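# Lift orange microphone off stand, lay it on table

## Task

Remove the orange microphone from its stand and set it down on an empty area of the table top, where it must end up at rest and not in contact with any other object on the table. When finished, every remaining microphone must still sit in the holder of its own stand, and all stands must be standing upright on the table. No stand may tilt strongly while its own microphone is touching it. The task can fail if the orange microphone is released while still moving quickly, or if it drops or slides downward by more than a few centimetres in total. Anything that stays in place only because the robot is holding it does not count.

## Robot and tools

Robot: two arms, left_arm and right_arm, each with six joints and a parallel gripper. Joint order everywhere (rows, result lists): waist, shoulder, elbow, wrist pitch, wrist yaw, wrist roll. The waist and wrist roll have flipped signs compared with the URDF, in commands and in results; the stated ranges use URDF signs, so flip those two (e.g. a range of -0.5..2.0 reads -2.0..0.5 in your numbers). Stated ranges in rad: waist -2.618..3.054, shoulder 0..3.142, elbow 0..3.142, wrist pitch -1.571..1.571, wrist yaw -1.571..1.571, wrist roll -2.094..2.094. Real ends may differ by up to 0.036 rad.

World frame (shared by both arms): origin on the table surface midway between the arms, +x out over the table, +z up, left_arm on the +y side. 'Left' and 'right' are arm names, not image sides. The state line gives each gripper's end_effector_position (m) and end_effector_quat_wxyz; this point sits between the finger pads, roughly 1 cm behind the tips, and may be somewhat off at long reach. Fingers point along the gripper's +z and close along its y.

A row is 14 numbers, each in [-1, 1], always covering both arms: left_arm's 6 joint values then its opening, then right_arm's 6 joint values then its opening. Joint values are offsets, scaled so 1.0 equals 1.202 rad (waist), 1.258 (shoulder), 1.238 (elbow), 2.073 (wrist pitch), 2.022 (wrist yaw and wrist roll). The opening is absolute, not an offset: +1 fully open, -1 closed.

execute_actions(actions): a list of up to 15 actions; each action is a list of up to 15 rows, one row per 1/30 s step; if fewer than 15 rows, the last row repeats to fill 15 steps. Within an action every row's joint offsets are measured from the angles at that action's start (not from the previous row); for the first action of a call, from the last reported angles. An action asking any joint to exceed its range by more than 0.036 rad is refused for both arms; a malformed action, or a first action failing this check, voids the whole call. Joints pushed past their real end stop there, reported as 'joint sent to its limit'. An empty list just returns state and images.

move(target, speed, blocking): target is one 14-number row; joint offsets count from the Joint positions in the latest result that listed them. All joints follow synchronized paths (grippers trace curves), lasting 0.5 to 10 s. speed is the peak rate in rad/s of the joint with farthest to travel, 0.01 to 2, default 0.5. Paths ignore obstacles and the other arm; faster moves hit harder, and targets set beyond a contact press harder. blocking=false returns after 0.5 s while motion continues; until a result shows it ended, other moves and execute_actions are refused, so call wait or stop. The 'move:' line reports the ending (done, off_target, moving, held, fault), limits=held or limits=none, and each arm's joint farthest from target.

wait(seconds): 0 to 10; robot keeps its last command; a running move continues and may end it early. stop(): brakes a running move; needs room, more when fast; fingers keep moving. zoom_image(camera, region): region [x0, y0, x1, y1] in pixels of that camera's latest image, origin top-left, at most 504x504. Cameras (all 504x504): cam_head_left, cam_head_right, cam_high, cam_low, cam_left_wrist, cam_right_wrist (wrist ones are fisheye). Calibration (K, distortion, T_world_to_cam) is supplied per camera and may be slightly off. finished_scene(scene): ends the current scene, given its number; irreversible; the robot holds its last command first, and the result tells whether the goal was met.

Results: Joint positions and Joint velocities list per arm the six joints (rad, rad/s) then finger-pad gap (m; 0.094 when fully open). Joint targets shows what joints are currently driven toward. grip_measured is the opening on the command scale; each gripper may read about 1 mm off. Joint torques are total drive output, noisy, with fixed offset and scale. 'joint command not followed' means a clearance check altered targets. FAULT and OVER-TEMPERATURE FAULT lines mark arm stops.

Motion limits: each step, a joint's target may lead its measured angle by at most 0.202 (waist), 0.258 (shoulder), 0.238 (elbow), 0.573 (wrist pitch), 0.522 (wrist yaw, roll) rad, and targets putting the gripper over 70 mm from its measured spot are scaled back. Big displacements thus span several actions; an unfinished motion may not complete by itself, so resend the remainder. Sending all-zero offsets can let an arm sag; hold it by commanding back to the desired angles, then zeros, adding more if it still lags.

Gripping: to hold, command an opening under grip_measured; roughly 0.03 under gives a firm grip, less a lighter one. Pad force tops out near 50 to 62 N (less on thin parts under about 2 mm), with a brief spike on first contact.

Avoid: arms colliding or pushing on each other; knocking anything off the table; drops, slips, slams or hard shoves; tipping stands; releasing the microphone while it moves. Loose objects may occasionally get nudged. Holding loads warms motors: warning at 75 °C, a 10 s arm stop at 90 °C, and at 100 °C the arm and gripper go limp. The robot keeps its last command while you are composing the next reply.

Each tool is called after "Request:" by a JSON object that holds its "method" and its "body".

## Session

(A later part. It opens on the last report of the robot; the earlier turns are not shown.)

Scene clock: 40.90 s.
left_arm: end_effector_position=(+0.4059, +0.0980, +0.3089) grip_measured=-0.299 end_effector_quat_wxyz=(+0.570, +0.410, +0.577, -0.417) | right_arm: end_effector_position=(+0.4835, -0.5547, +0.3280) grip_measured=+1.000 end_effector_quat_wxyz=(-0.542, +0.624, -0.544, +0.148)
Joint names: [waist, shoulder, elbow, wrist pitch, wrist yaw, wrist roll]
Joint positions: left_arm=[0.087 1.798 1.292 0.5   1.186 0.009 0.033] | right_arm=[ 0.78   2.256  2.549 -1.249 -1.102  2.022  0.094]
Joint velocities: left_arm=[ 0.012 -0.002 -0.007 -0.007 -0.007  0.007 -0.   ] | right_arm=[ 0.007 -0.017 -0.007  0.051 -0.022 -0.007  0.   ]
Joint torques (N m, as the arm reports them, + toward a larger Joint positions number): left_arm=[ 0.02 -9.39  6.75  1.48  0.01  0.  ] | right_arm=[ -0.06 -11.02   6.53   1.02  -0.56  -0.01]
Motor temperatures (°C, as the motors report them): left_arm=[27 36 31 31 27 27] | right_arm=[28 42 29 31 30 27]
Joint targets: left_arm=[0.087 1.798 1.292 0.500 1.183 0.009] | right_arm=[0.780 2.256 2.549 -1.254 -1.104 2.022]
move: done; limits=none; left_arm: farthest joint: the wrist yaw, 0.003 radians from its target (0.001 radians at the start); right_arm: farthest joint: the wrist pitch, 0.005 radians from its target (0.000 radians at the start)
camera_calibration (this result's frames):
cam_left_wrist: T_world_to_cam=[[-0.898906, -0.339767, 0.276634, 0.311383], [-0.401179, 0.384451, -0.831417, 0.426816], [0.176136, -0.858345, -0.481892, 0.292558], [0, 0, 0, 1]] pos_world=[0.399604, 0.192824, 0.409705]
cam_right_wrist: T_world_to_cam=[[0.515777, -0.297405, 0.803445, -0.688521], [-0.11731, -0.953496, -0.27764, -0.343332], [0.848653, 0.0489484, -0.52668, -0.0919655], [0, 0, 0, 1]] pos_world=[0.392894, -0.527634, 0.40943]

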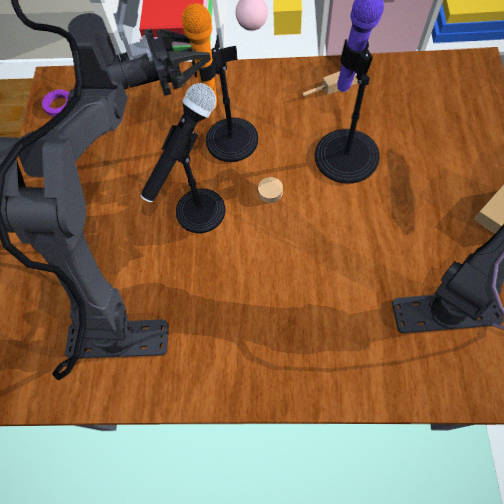

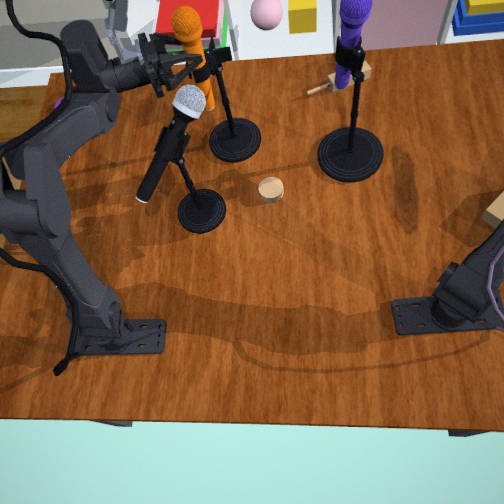

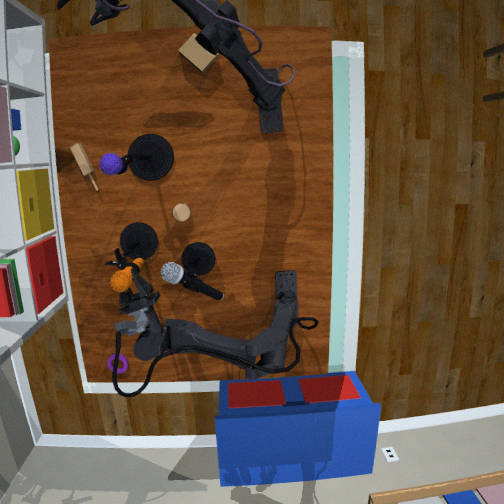

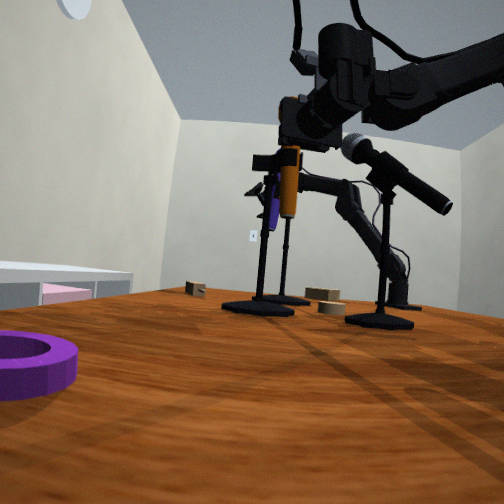

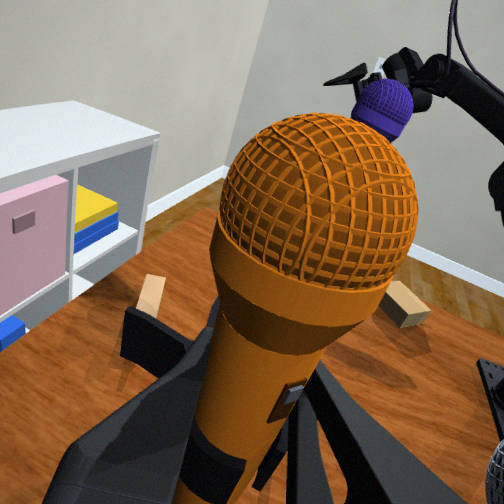

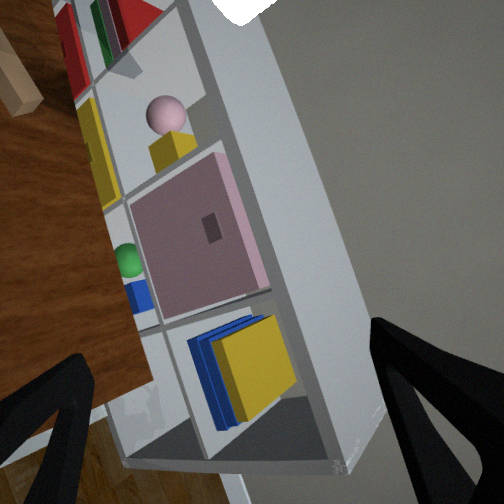

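Request:
{"method": "move", "body": {"target": [0,-0.05,0.178,-0.135,0,0,-0.35,0,0,0,0,0,0,1], "speed": 0.2}}

Request:
{"method": "move", "body": {"target": [0,0,0.27,-0.16,0,0,-0.35,0,0,0,0,0,0,1], "speed": 0.25}}

Scene clock: 46.63 s.
left_arm: end_effector_position=(+0.4166, +0.0998, +0.3214) grip_measured=-0.299 end_effector_quat_wxyz=(+0.524, +0.372, +0.633, -0.431) | right_arm: end_effector_position=(+0.4840, -0.5553, +0.3282) grip_measured=+1.000 end_effector_quat_wxyz=(-0.541, +0.624, -0.543, +0.151)
Joint names: [waist, shoulder, elbow, wrist pitch, wrist yaw, wrist roll]
Joint positions: left_arm=[ 0.087  1.798  1.451  0.152  1.15  -0.02   0.033] | right_arm=[ 0.78   2.256  2.549 -1.245 -1.1    2.022  0.094]
Joint velocities: left_arm=[ 0.007 -0.002  0.017 -0.051 -0.095 -0.051  0.   ] | right_arm=[ 0.012 -0.007  0.012  0.095 -0.007 -0.037  0.   ]
Joint torques (N m, as the arm reports them, + toward a larger Joint positions number): left_arm=[ -0.02 -14.83  12.08   2.2    0.47   0.32] | right_arm=[ -0.07 -11.04   6.55   1.03  -0.56  -0.01]
Motor temperatures (°C, as the motors report them): left_arm=[27 37 32 32 27 27] | right_arm=[28 43 29 31 30 27]
Joint targets: left_arm=[0.087 1.735 1.513 0.221 1.186 0.009] | right_arm=[0.780 2.256 2.549 -1.249 -1.102 2.022]
move: off_target (left_arm); limits=none; left_arm: farthest joint: the wrist pitch, 0.068 radians from its target (0.280 radians at the start); right_arm: farthest joint: the wrist pitch, 0.004 radians from its target (0.000 radians at the start)
camera_calibration (this result's frames):
cam_left_wrist: T_world_to_cam=[[-0.83136, -0.378784, 0.406649, 0.252208], [-0.541575, 0.388088, -0.745711, 0.471351], [0.124648, -0.840185, -0.52778, 0.332636], [0, 0, 0, 1]] pos_world=[0.423485, 0.192082, 0.424491]
cam_right_wrist: T_world_to_cam=[[0.513439, -0.294642, 0.805957, -0.68722], [-0.117673, -0.954508, -0.273985, -0.345387], [0.850019, 0.0458352, -0.524753, -0.0952749], [0, 0, 0, 1]] pos_world=[0.393188, -0.527792, 0.409242]

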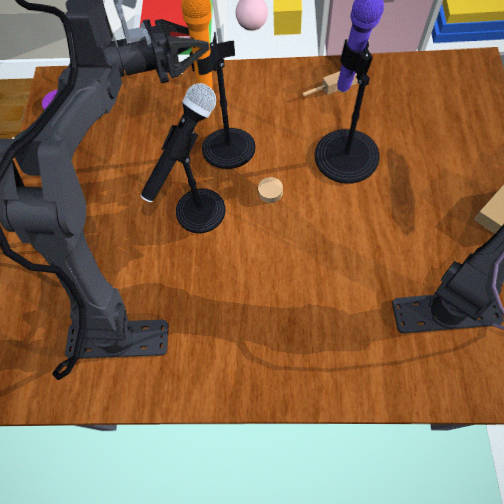

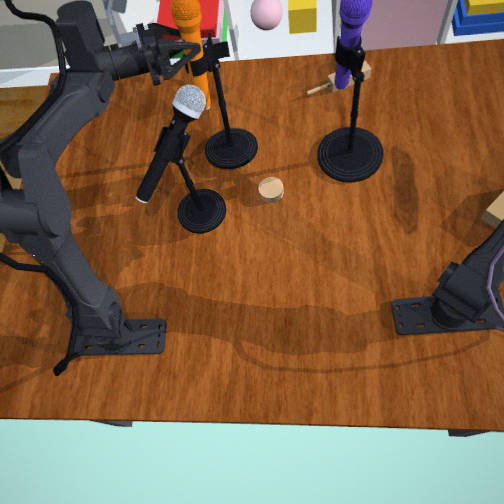

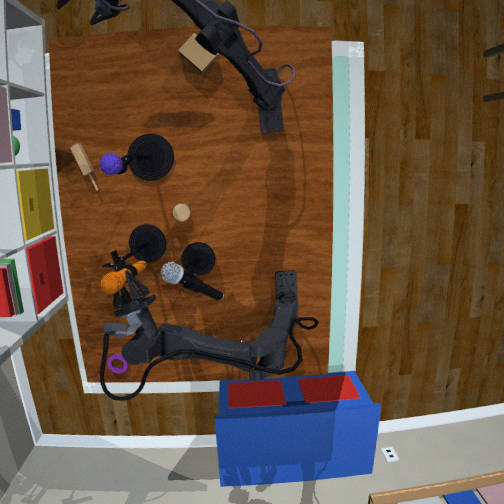

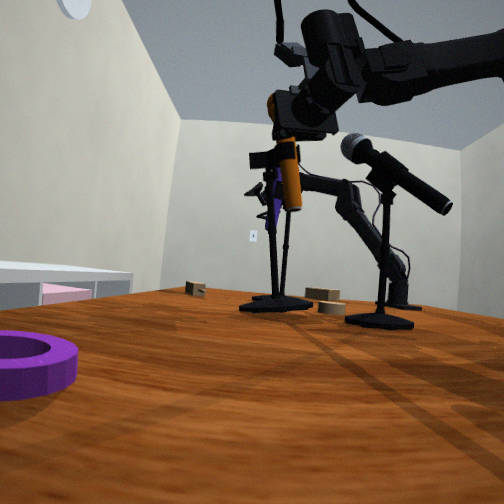

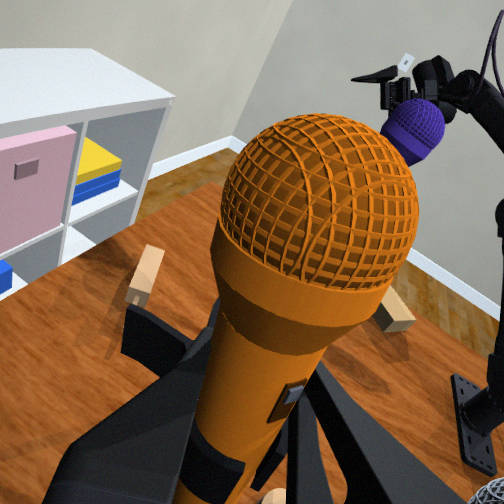

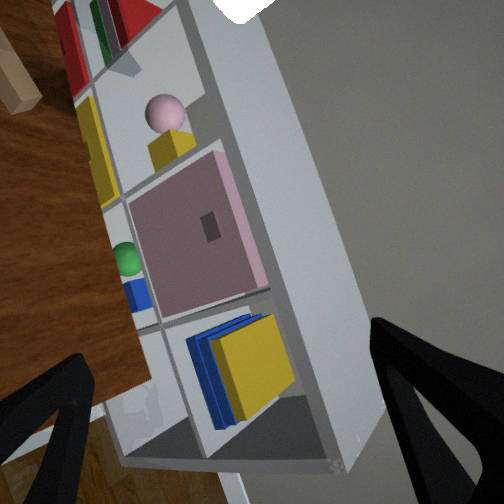

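Scene clock: 48.87 s.
left_arm: end_effector_position=(+0.4295, +0.1035, +0.3453) grip_measured=-0.299 end_effector_quat_wxyz=(+0.475, +0.331, +0.691, -0.433) | right_arm: end_effector_position=(+0.4845, -0.5559, +0.3284) grip_measured=+1.000 end_effector_quat_wxyz=(-0.540, +0.625, -0.542, +0.153)
Joint names: [waist, shoulder, elbow, wrist pitch, wrist yaw, wrist roll]
Joint positions: left_arm=[ 0.087  1.845  1.724 -0.263  1.091 -0.053  0.033] | right_arm=[ 0.78   2.256  2.549 -1.24  -1.098  2.022  0.094]
Joint velocities: left_arm=[ 0.007 -0.007 -0.007 -0.037  0.007 -0.051  0.   ] | right_arm=[ 0.002 -0.012  0.007  0.022  0.007 -0.007  0.   ]
Joint torques (N m, as the arm reports them, + toward a larger Joint positions number): left_arm=[  0.   -13.99  12.1    2.35   0.76   0.36] | right_arm=[ -0.06 -11.04   6.55   1.04  -0.56  -0.01]
Motor temperatures (°C, as the motors report them): left_arm=[27 38 33 33 27 27] | right_arm=[28 43 29 31 30 27]
Joint targets: left_arm=[0.087 1.798 1.786 -0.180 1.150 -0.020] | right_arm=[0.780 2.256 2.549 -1.244 -1.100 2.022]
move: off_target (left_arm); limits=none; left_arm: farthest joint: the wrist pitch, 0.084 radians from its target (0.332 radians at the start); right_arm: farthest joint: the wrist pitch, 0.005 radians from its target (0.000 radians at the start)
camera_calibration (this result's frames):
cam_left_wrist: T_world_to_cam=[[-0.736909, -0.438302, 0.514642, 0.182878], [-0.671262, 0.384555, -0.63366, 0.512127], [0.0798265, -0.81241, -0.577597, 0.380378], [0, 0, 0, 1]] pos_world=[0.448171, 0.192237, 0.450103]
cam_right_wrist: T_world_to_cam=[[0.510857, -0.291675, 0.808672, -0.685807], [-0.117974, -0.955568, -0.270131, -0.347582], [0.851532, 0.0425961, -0.522569, -0.0988244], [0, 0, 0, 1]] pos_world=[0.393496, -0.527962, 0.409057]

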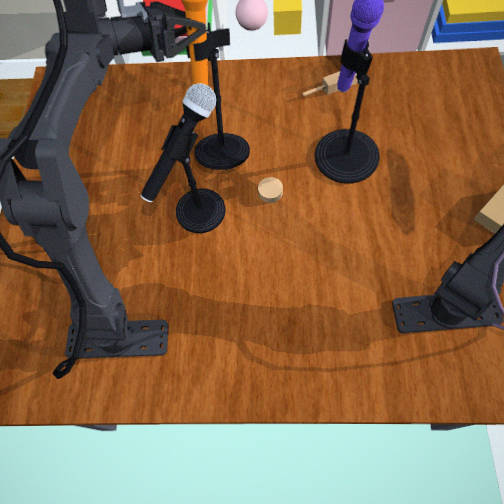

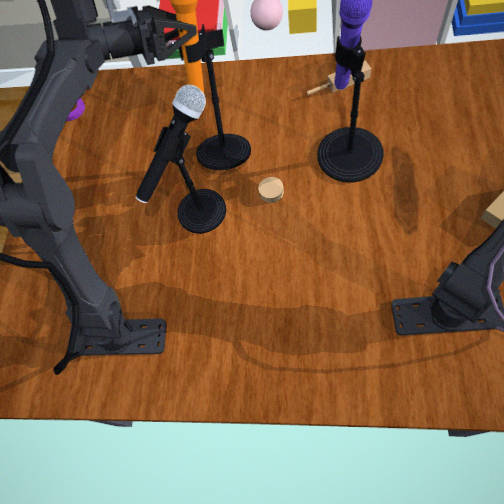

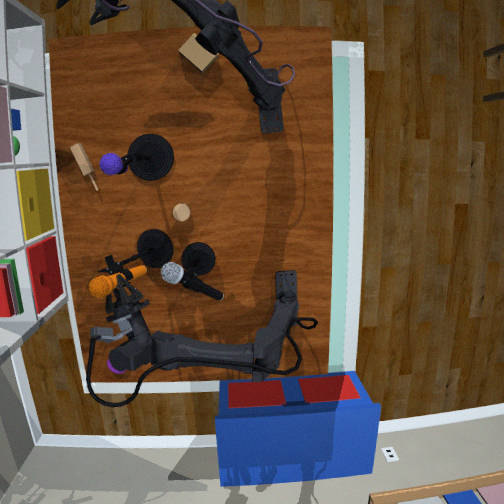

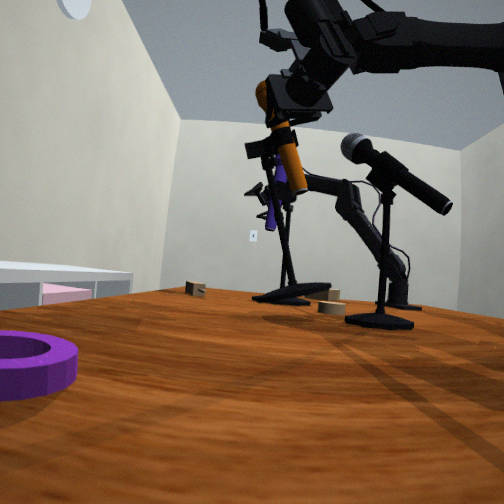

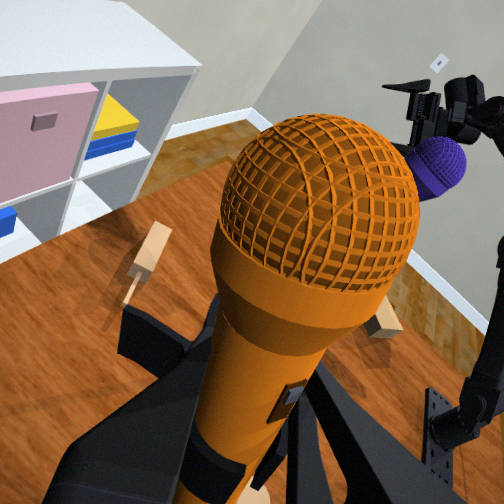

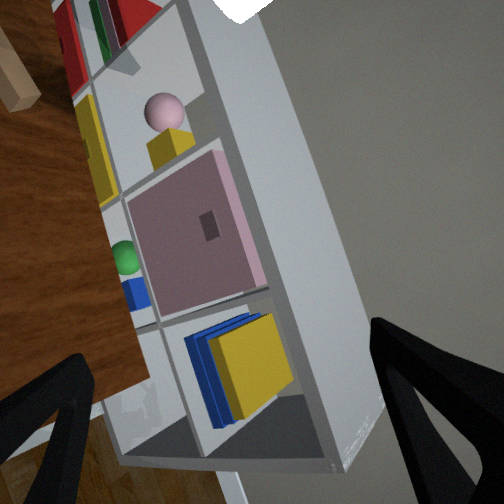

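Request:
{"method": "move", "body": {"target": [0,-0.03,0.05,0.23,0.05,0.035,-0.35,0,0,0,0,0,0,1]}}

Scene clock: 52.20 s.
left_arm: end_effector_position=(+0.4390, +0.0980, +0.3732) grip_measured=-0.299 end_effector_quat_wxyz=(+0.547, +0.384, +0.611, -0.424) | right_arm: end_effector_position=(+0.4849, -0.5566, +0.3285) grip_measured=+1.000 end_effector_quat_wxyz=(-0.539, +0.626, -0.542, +0.155)
Joint names: [waist, shoulder, elbow, wrist pitch, wrist yaw, wrist roll]
Joint positions: left_arm=[0.087 1.878 1.708 0.067 1.155 0.005 0.033] | right_arm=[ 0.78   2.256  2.549 -1.235 -1.096  2.022  0.094]
Joint velocities: left_arm=[ 0.002 -0.007 -0.012 -0.095  0.095  0.081 -0.001] | right_arm=[-0.007 -0.012  0.002 -0.037 -0.095  0.037  0.   ]
Joint torques (N m, as the arm reports them, + toward a larger Joint positions number): left_arm=[  0.04 -15.61  12.67   2.82   0.41   0.12] | right_arm=[ -0.05 -11.05   6.55   1.04  -0.55  -0.01]
Motor temperatures (°C, as the motors report them): left_arm=[27 40 34 34 27 27] | right_arm=[28 43 29 31 30 27]
Joint targets: left_arm=[0.087 1.815 1.777 0.197 1.188 0.016] | right_arm=[0.780 2.256 2.549 -1.240 -1.098 2.022]
move: off_target (left_arm); limits=none; left_arm: farthest joint: the wrist pitch, 0.147 radians from its target (0.477 radians at the start); right_arm: farthest joint: the wrist pitch, 0.005 radians from its target (0.000 radians at the start)
camera_calibration (this result's frames):
cam_left_wrist: T_world_to_cam=[[-0.858298, -0.370141, 0.355416, 0.279144], [-0.488676, 0.378214, -0.786225, 0.515704], [0.15659, -0.848498, -0.5055, 0.334197], [0, 0, 0, 1]] pos_world=[0.439269, 0.191841, 0.475183]
cam_right_wrist: T_world_to_cam=[[0.508599, -0.288823, 0.811116, -0.684447], [-0.118639, -0.956581, -0.26623, -0.349633], [0.852791, 0.0391742, -0.520781, -0.102244], [0, 0, 0, 1]] pos_world=[0.393821, -0.52813, 0.408836]

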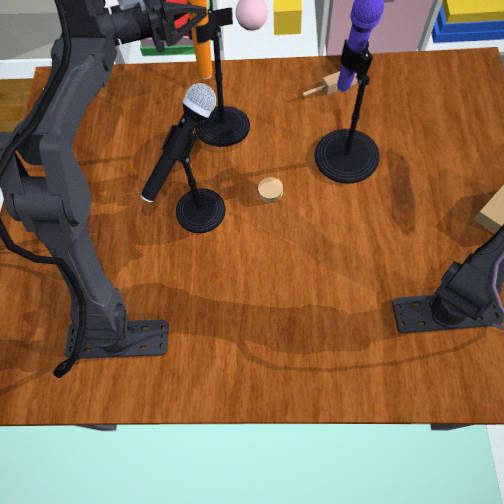

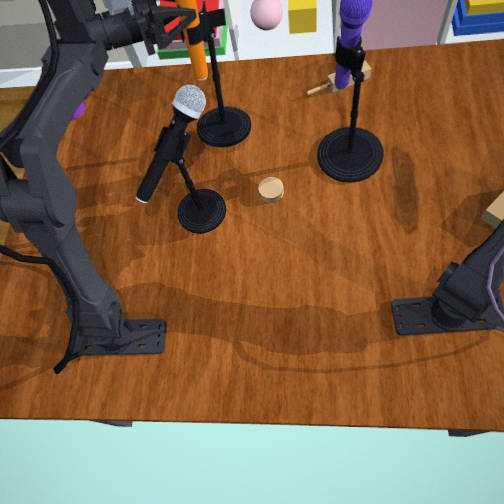

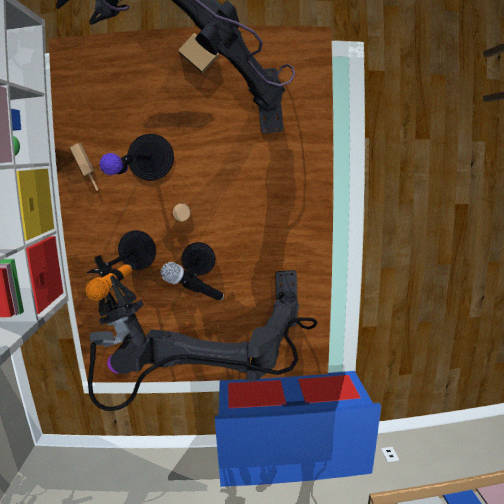

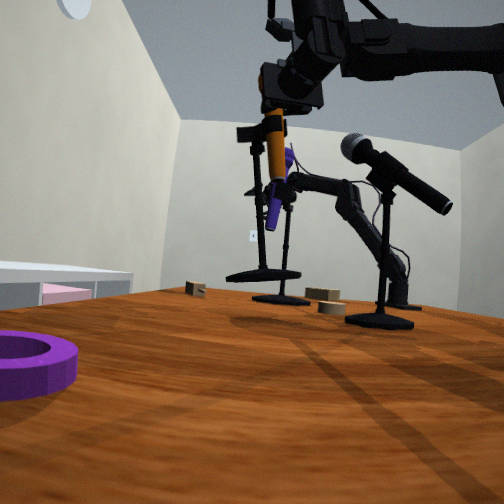

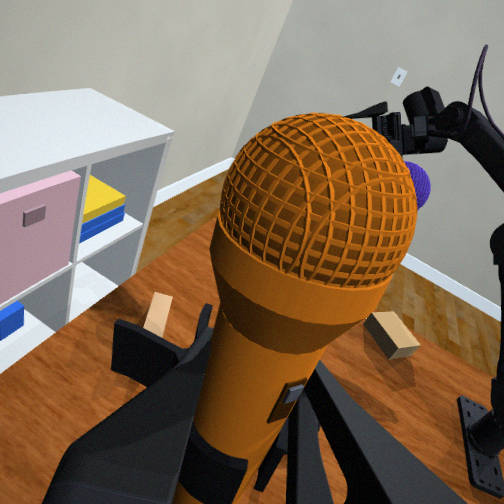

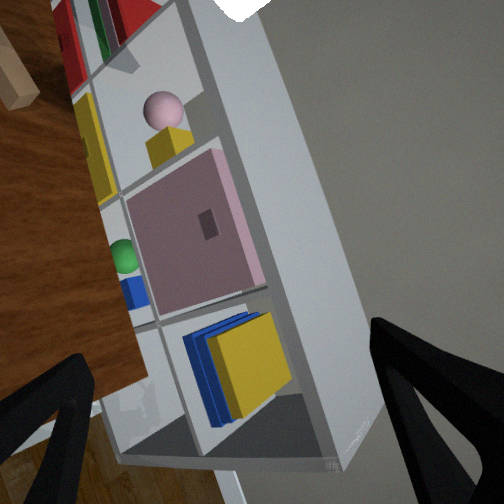

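Request:
{"method": "move", "body": {"target": [0,-0.11,-0.273,0.27,0.02,0,-0.35,0,-1,-1,0.16,0.542,-1,1], "speed": 0.6}}

Scene clock: 60.77 s.
left_arm: end_effector_position=(+0.4085, +0.0969, +0.3219) grip_measured=-0.299 end_effector_quat_wxyz=(+0.573, +0.415, +0.568, -0.420) | right_arm: end_effector_position=(+0.2373, -0.5535, +0.3372) grip_measured=+1.000 end_effector_quat_wxyz=(+0.444, +0.298, +0.830, -0.160)
Joint names: [waist, shoulder, elbow, wrist pitch, wrist yaw, wrist roll]
Joint positions: left_arm=[0.087 1.807 1.34  0.492 1.199 0.025 0.033] | right_arm=[ 0.78   1.015  1.327 -0.901 -0.008  0.006  0.094]
Joint velocities: left_arm=[ 0.032  0.002 -0.027 -0.095 -0.022 -0.007 -0.   ] | right_arm=[-0.027 -0.002 -0.002 -0.037  0.051  0.007  0.   ]
Joint torques (N m, as the arm reports them, + toward a larger Joint positions number): left_arm=[  0.02 -15.16   9.27   2.81  -0.01  -0.21] | right_arm=[-0.05 -2.76  5.77  1.65  0.1  -0.05]
Motor temperatures (°C, as the motors report them): left_arm=[27 45 36 37 27 27] | right_arm=[28 42 29 32 30 27]
Joint targets: left_arm=[0.087 1.740 1.370 0.627 1.195 0.005] | right_arm=[0.780 0.998 1.311 -0.903 0.000 0.001]
move: off_target (left_arm); limits=none; left_arm: farthest joint: the wrist pitch, 0.134 radians from its target (0.559 radians at the start); right_arm: farthest joint: the shoulder, 0.017 radians from its target (1.258 radians at the start)
camera_calibration (this result's frames):
cam_left_wrist: T_world_to_cam=[[-0.90756, -0.326235, 0.264398, 0.315923], [-0.382838, 0.384098, -0.840181, 0.434398], [0.172541, -0.863736, -0.473487, 0.29677], [0, 0, 0, 1]] pos_world=[0.401818, 0.192544, 0.421961]
cam_right_wrist: T_world_to_cam=[[-0.712434, -0.698703, -0.0652132, -0.206267], [-0.601152, 0.655613, -0.456933, 0.6974], [0.362015, -0.286332, -0.887107, 0.173153], [0, 0, 0, 1]] pos_world=[0.209607, -0.551765, 0.45882]

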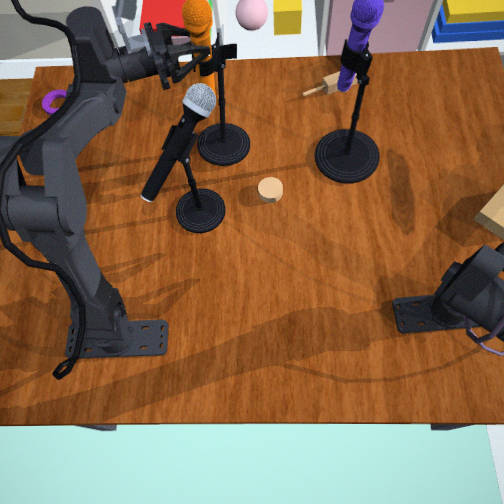

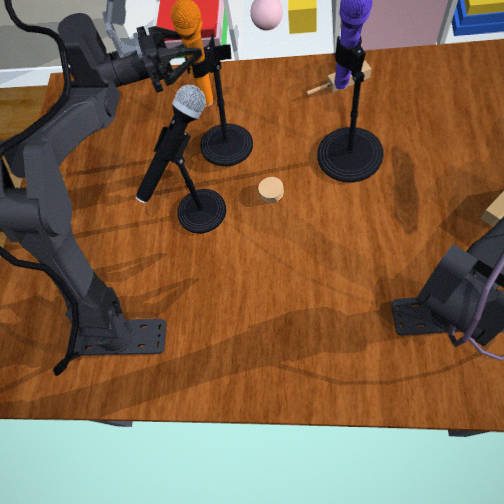

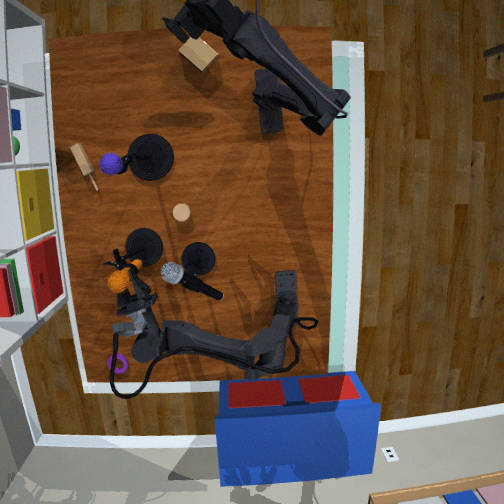

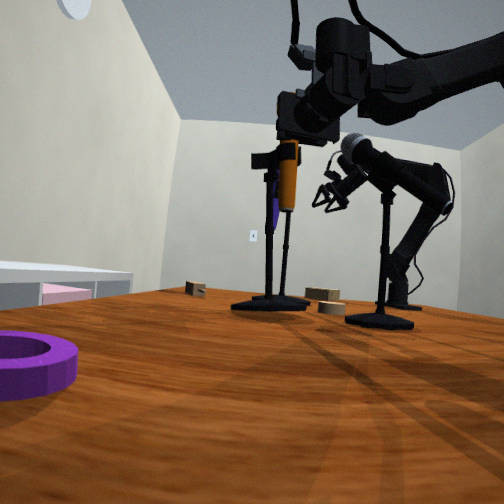

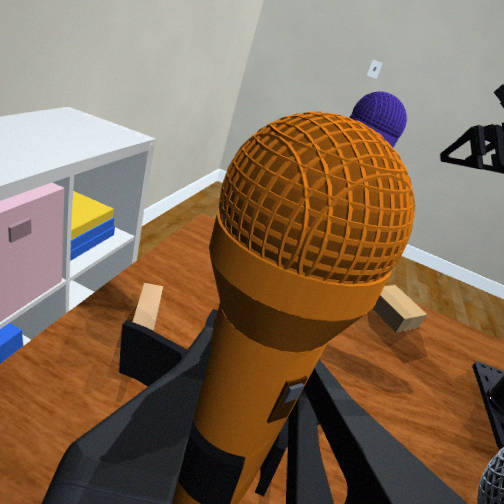

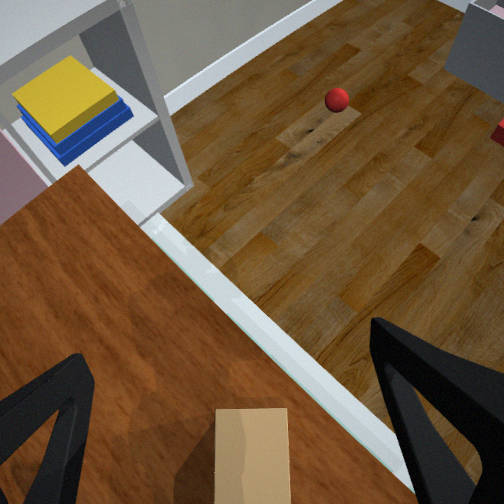

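Settle left, release to let it stand; fold right.

Request:
{"method": "move", "body": {"target": [0,0,-0.035,0.01,0,0,-0.35,0,-0.2,-0.5,0,0,0,1]}}

Request:
{"method": "move", "body": {"target": [0,0,0,0,0,0,0.2,-1,0,0,0,0,0,1], "speed": 0.8}}

Scene clock: 65.73 s.
left_arm: end_effector_position=(+0.4040, +0.0960, +0.3170) grip_measured=-0.299 end_effector_quat_wxyz=(+0.570, +0.420, +0.563, -0.426) | right_arm: end_effector_position=(+0.1776, -0.5032, +0.1445) grip_measured=+1.000 end_effector_quat_wxyz=(+0.282, +0.324, +0.898, -0.100)
Joint names: [waist, shoulder, elbow, wrist pitch, wrist yaw, wrist roll]
Joint positions: left_arm=[0.087 1.809 1.318 0.527 1.219 0.034 0.033] | right_arm=[ 0.78   0.787  0.718 -0.894 -0.008  0.006  0.094]
Joint velocities: left_arm=[ 0.027  0.017  0.017  0.022 -0.037 -0.051 -0.   ] | right_arm=[ 0.002 -0.002 -0.002  0.051 -0.007 -0.022  0.   ]
Joint torques (N m, as the arm reports them, + toward a larger Joint positions number): left_arm=[ 0.03 -9.63  5.02  1.31 -0.16 -0.12] | right_arm=[-0.07 -1.96  6.73  1.2  -0.01 -0.01]
Motor temperatures (°C, as the motors report them): left_arm=[27 46 36 38 27 27] | right_arm=[28 39 29 33 30 27]
Joint targets: left_arm=[0.087 1.807 1.297 0.513 1.199 0.024] | right_arm=[0.780 0.764 0.709 -0.901 -0.008 0.006]
move: off_target (left_arm, right_arm); limits=none; left_arm: farthest joint: the elbow, 0.021 radians from its target (0.044 radians at the start); right_arm: farthest joint: the shoulder, 0.024 radians from its target (0.252 radians at the start)
camera_calibration (this result's frames):
cam_left_wrist: T_world_to_cam=[[-0.914208, -0.306988, 0.264543, 0.313645], [-0.374292, 0.389417, -0.841581, 0.425458], [0.155338, -0.868397, -0.470911, 0.300949], [0, 0, 0, 1]] pos_world=[0.399233, 0.191948, 0.416806]
cam_right_wrist: T_world_to_cam=[[-0.726067, -0.687115, -0.0264364, -0.2236], [-0.681738, 0.72434, -0.102788, 0.538164], [0.089776, -0.0566082, -0.994352, 0.217649], [0, 0, 0, 1]] pos_world=[0.184999, -0.531131, 0.265825]

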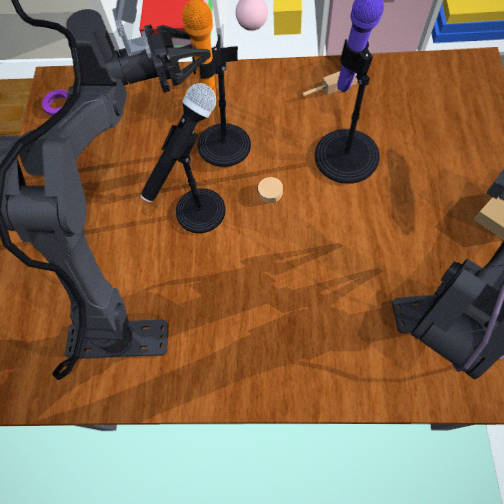

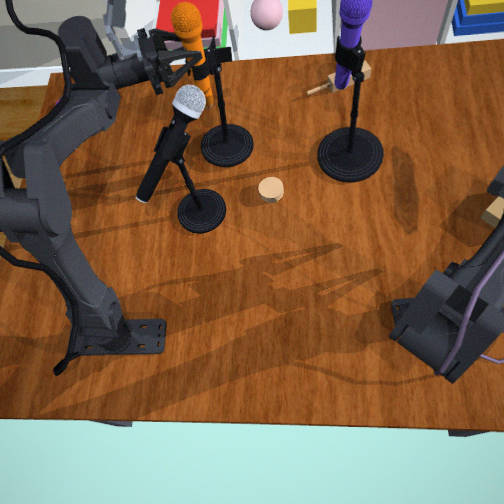

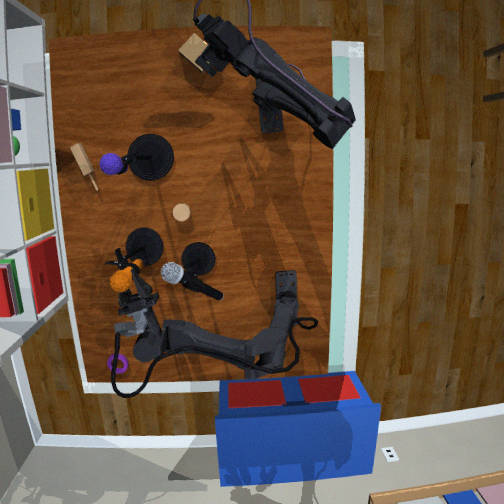

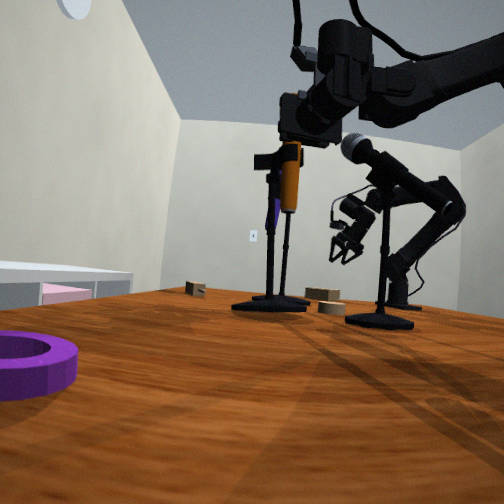

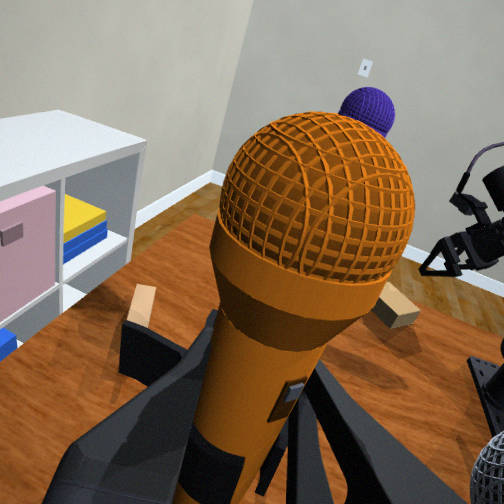

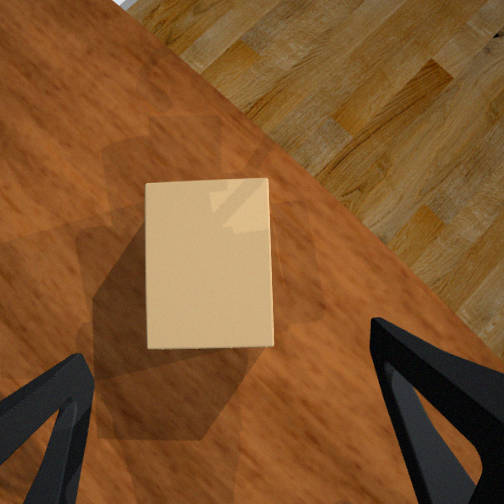

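Scene clock: 67.67 s.
left_arm: end_effector_position=(+0.4028, +0.0956, +0.3174) grip_measured=+0.198 end_effector_quat_wxyz=(+0.569, +0.423, +0.561, -0.428) | right_arm: end_effector_position=(+0.2006, -0.2522, +0.1445) grip_measured=+1.000 end_effector_quat_wxyz=(+0.289, -0.237, +0.924, +0.076)
Joint names: [waist, shoulder, elbow, wrist pitch, wrist yaw, wrist roll]
Joint positions: left_arm=[0.087 1.809 1.318 0.53  1.226 0.035 0.056] | right_arm=[-0.414  0.787  0.718 -0.894 -0.009  0.006  0.094]
Joint velocities: left_arm=[ 0.002  0.012 -0.002  0.066  0.022  0.007 -0.001] | right_arm=[ 0.007 -0.012  0.012 -0.007 -0.081  0.037  0.   ]
Joint torques (N m, as the arm reports them, + toward a larger Joint positions number): left_arm=[ 0.07 -9.47  6.72  1.41 -0.05 -0.01] | right_arm=[-0.72 -0.32  7.55  1.26  0.   -0.01]
Motor temperatures (°C, as the motors report them): left_arm=[27 45 35 38 27 27] | right_arm=[28 38 29 33 30 27]
Joint targets: left_arm=[0.087 1.809 1.318 0.527 1.219 0.034] | right_arm=[-0.421 0.787 0.718 -0.894 -0.008 0.006]
move: done; limits=none; left_arm: farthest joint: the wrist yaw, 0.007 radians from its target (0.000 radians at the start); right_arm: farthest joint: the waist, 0.008 radians from its target (1.202 radians at the start)
camera_calibration (this result's frames):
cam_left_wrist: T_world_to_cam=[[-0.916814, -0.300623, 0.262826, 0.313345], [-0.369954, 0.391754, -0.842415, 0.423741], [0.150286, -0.869571, -0.470383, 0.302984], [0, 0, 0, 1]] pos_world=[0.39851, 0.191663, 0.417129]
cam_right_wrist: T_world_to_cam=[[0.372529, -0.927626, -0.0270585, -0.315407], [-0.92409, -0.368112, -0.102716, 0.145216], [0.0853215, 0.0632692, -0.994343, 0.26091], [0, 0, 0, 1]] pos_world=[0.22943, -0.255632, 0.265816]

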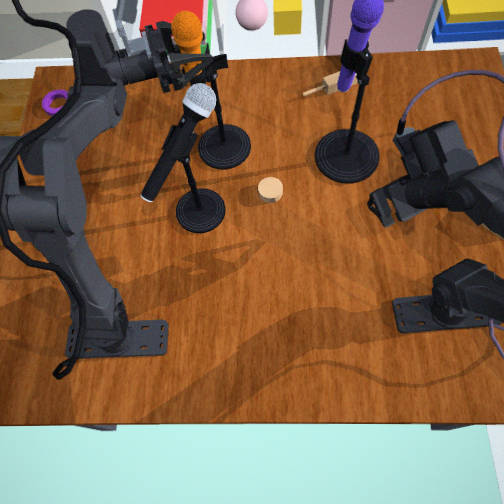

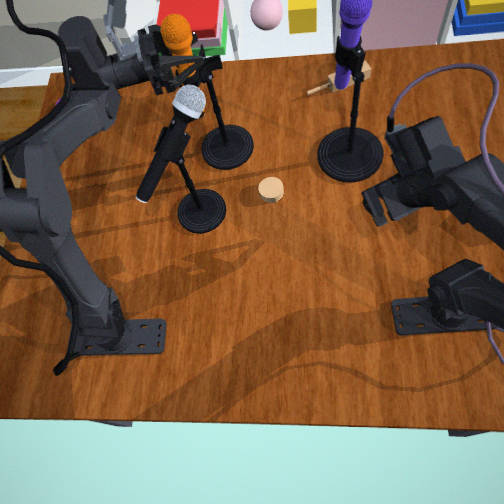

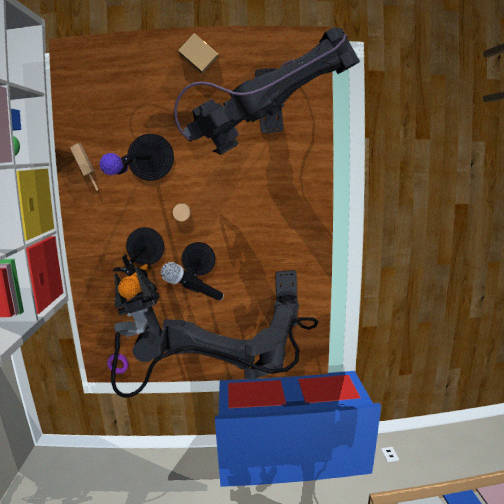

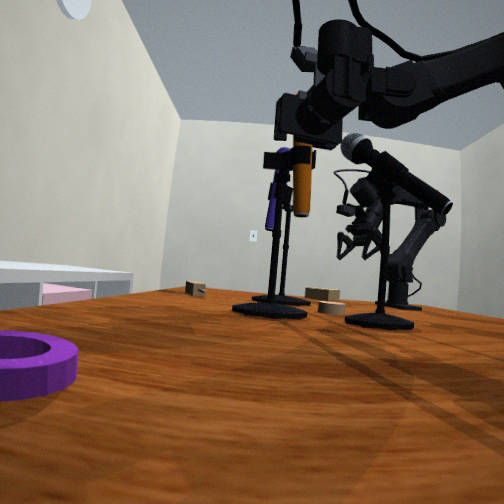

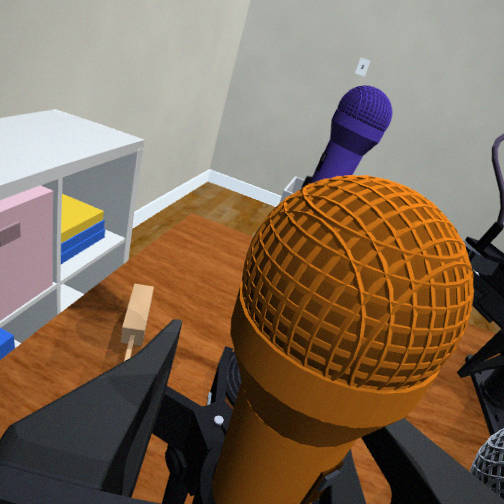

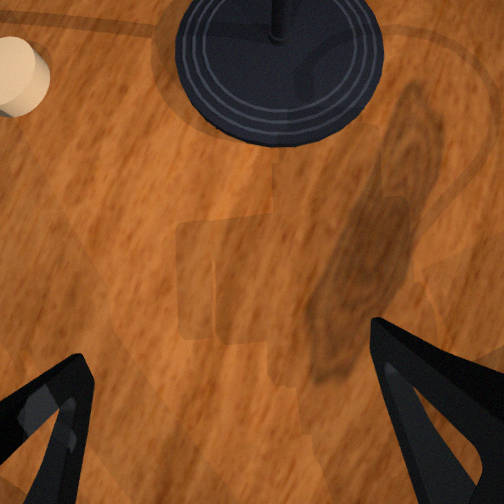

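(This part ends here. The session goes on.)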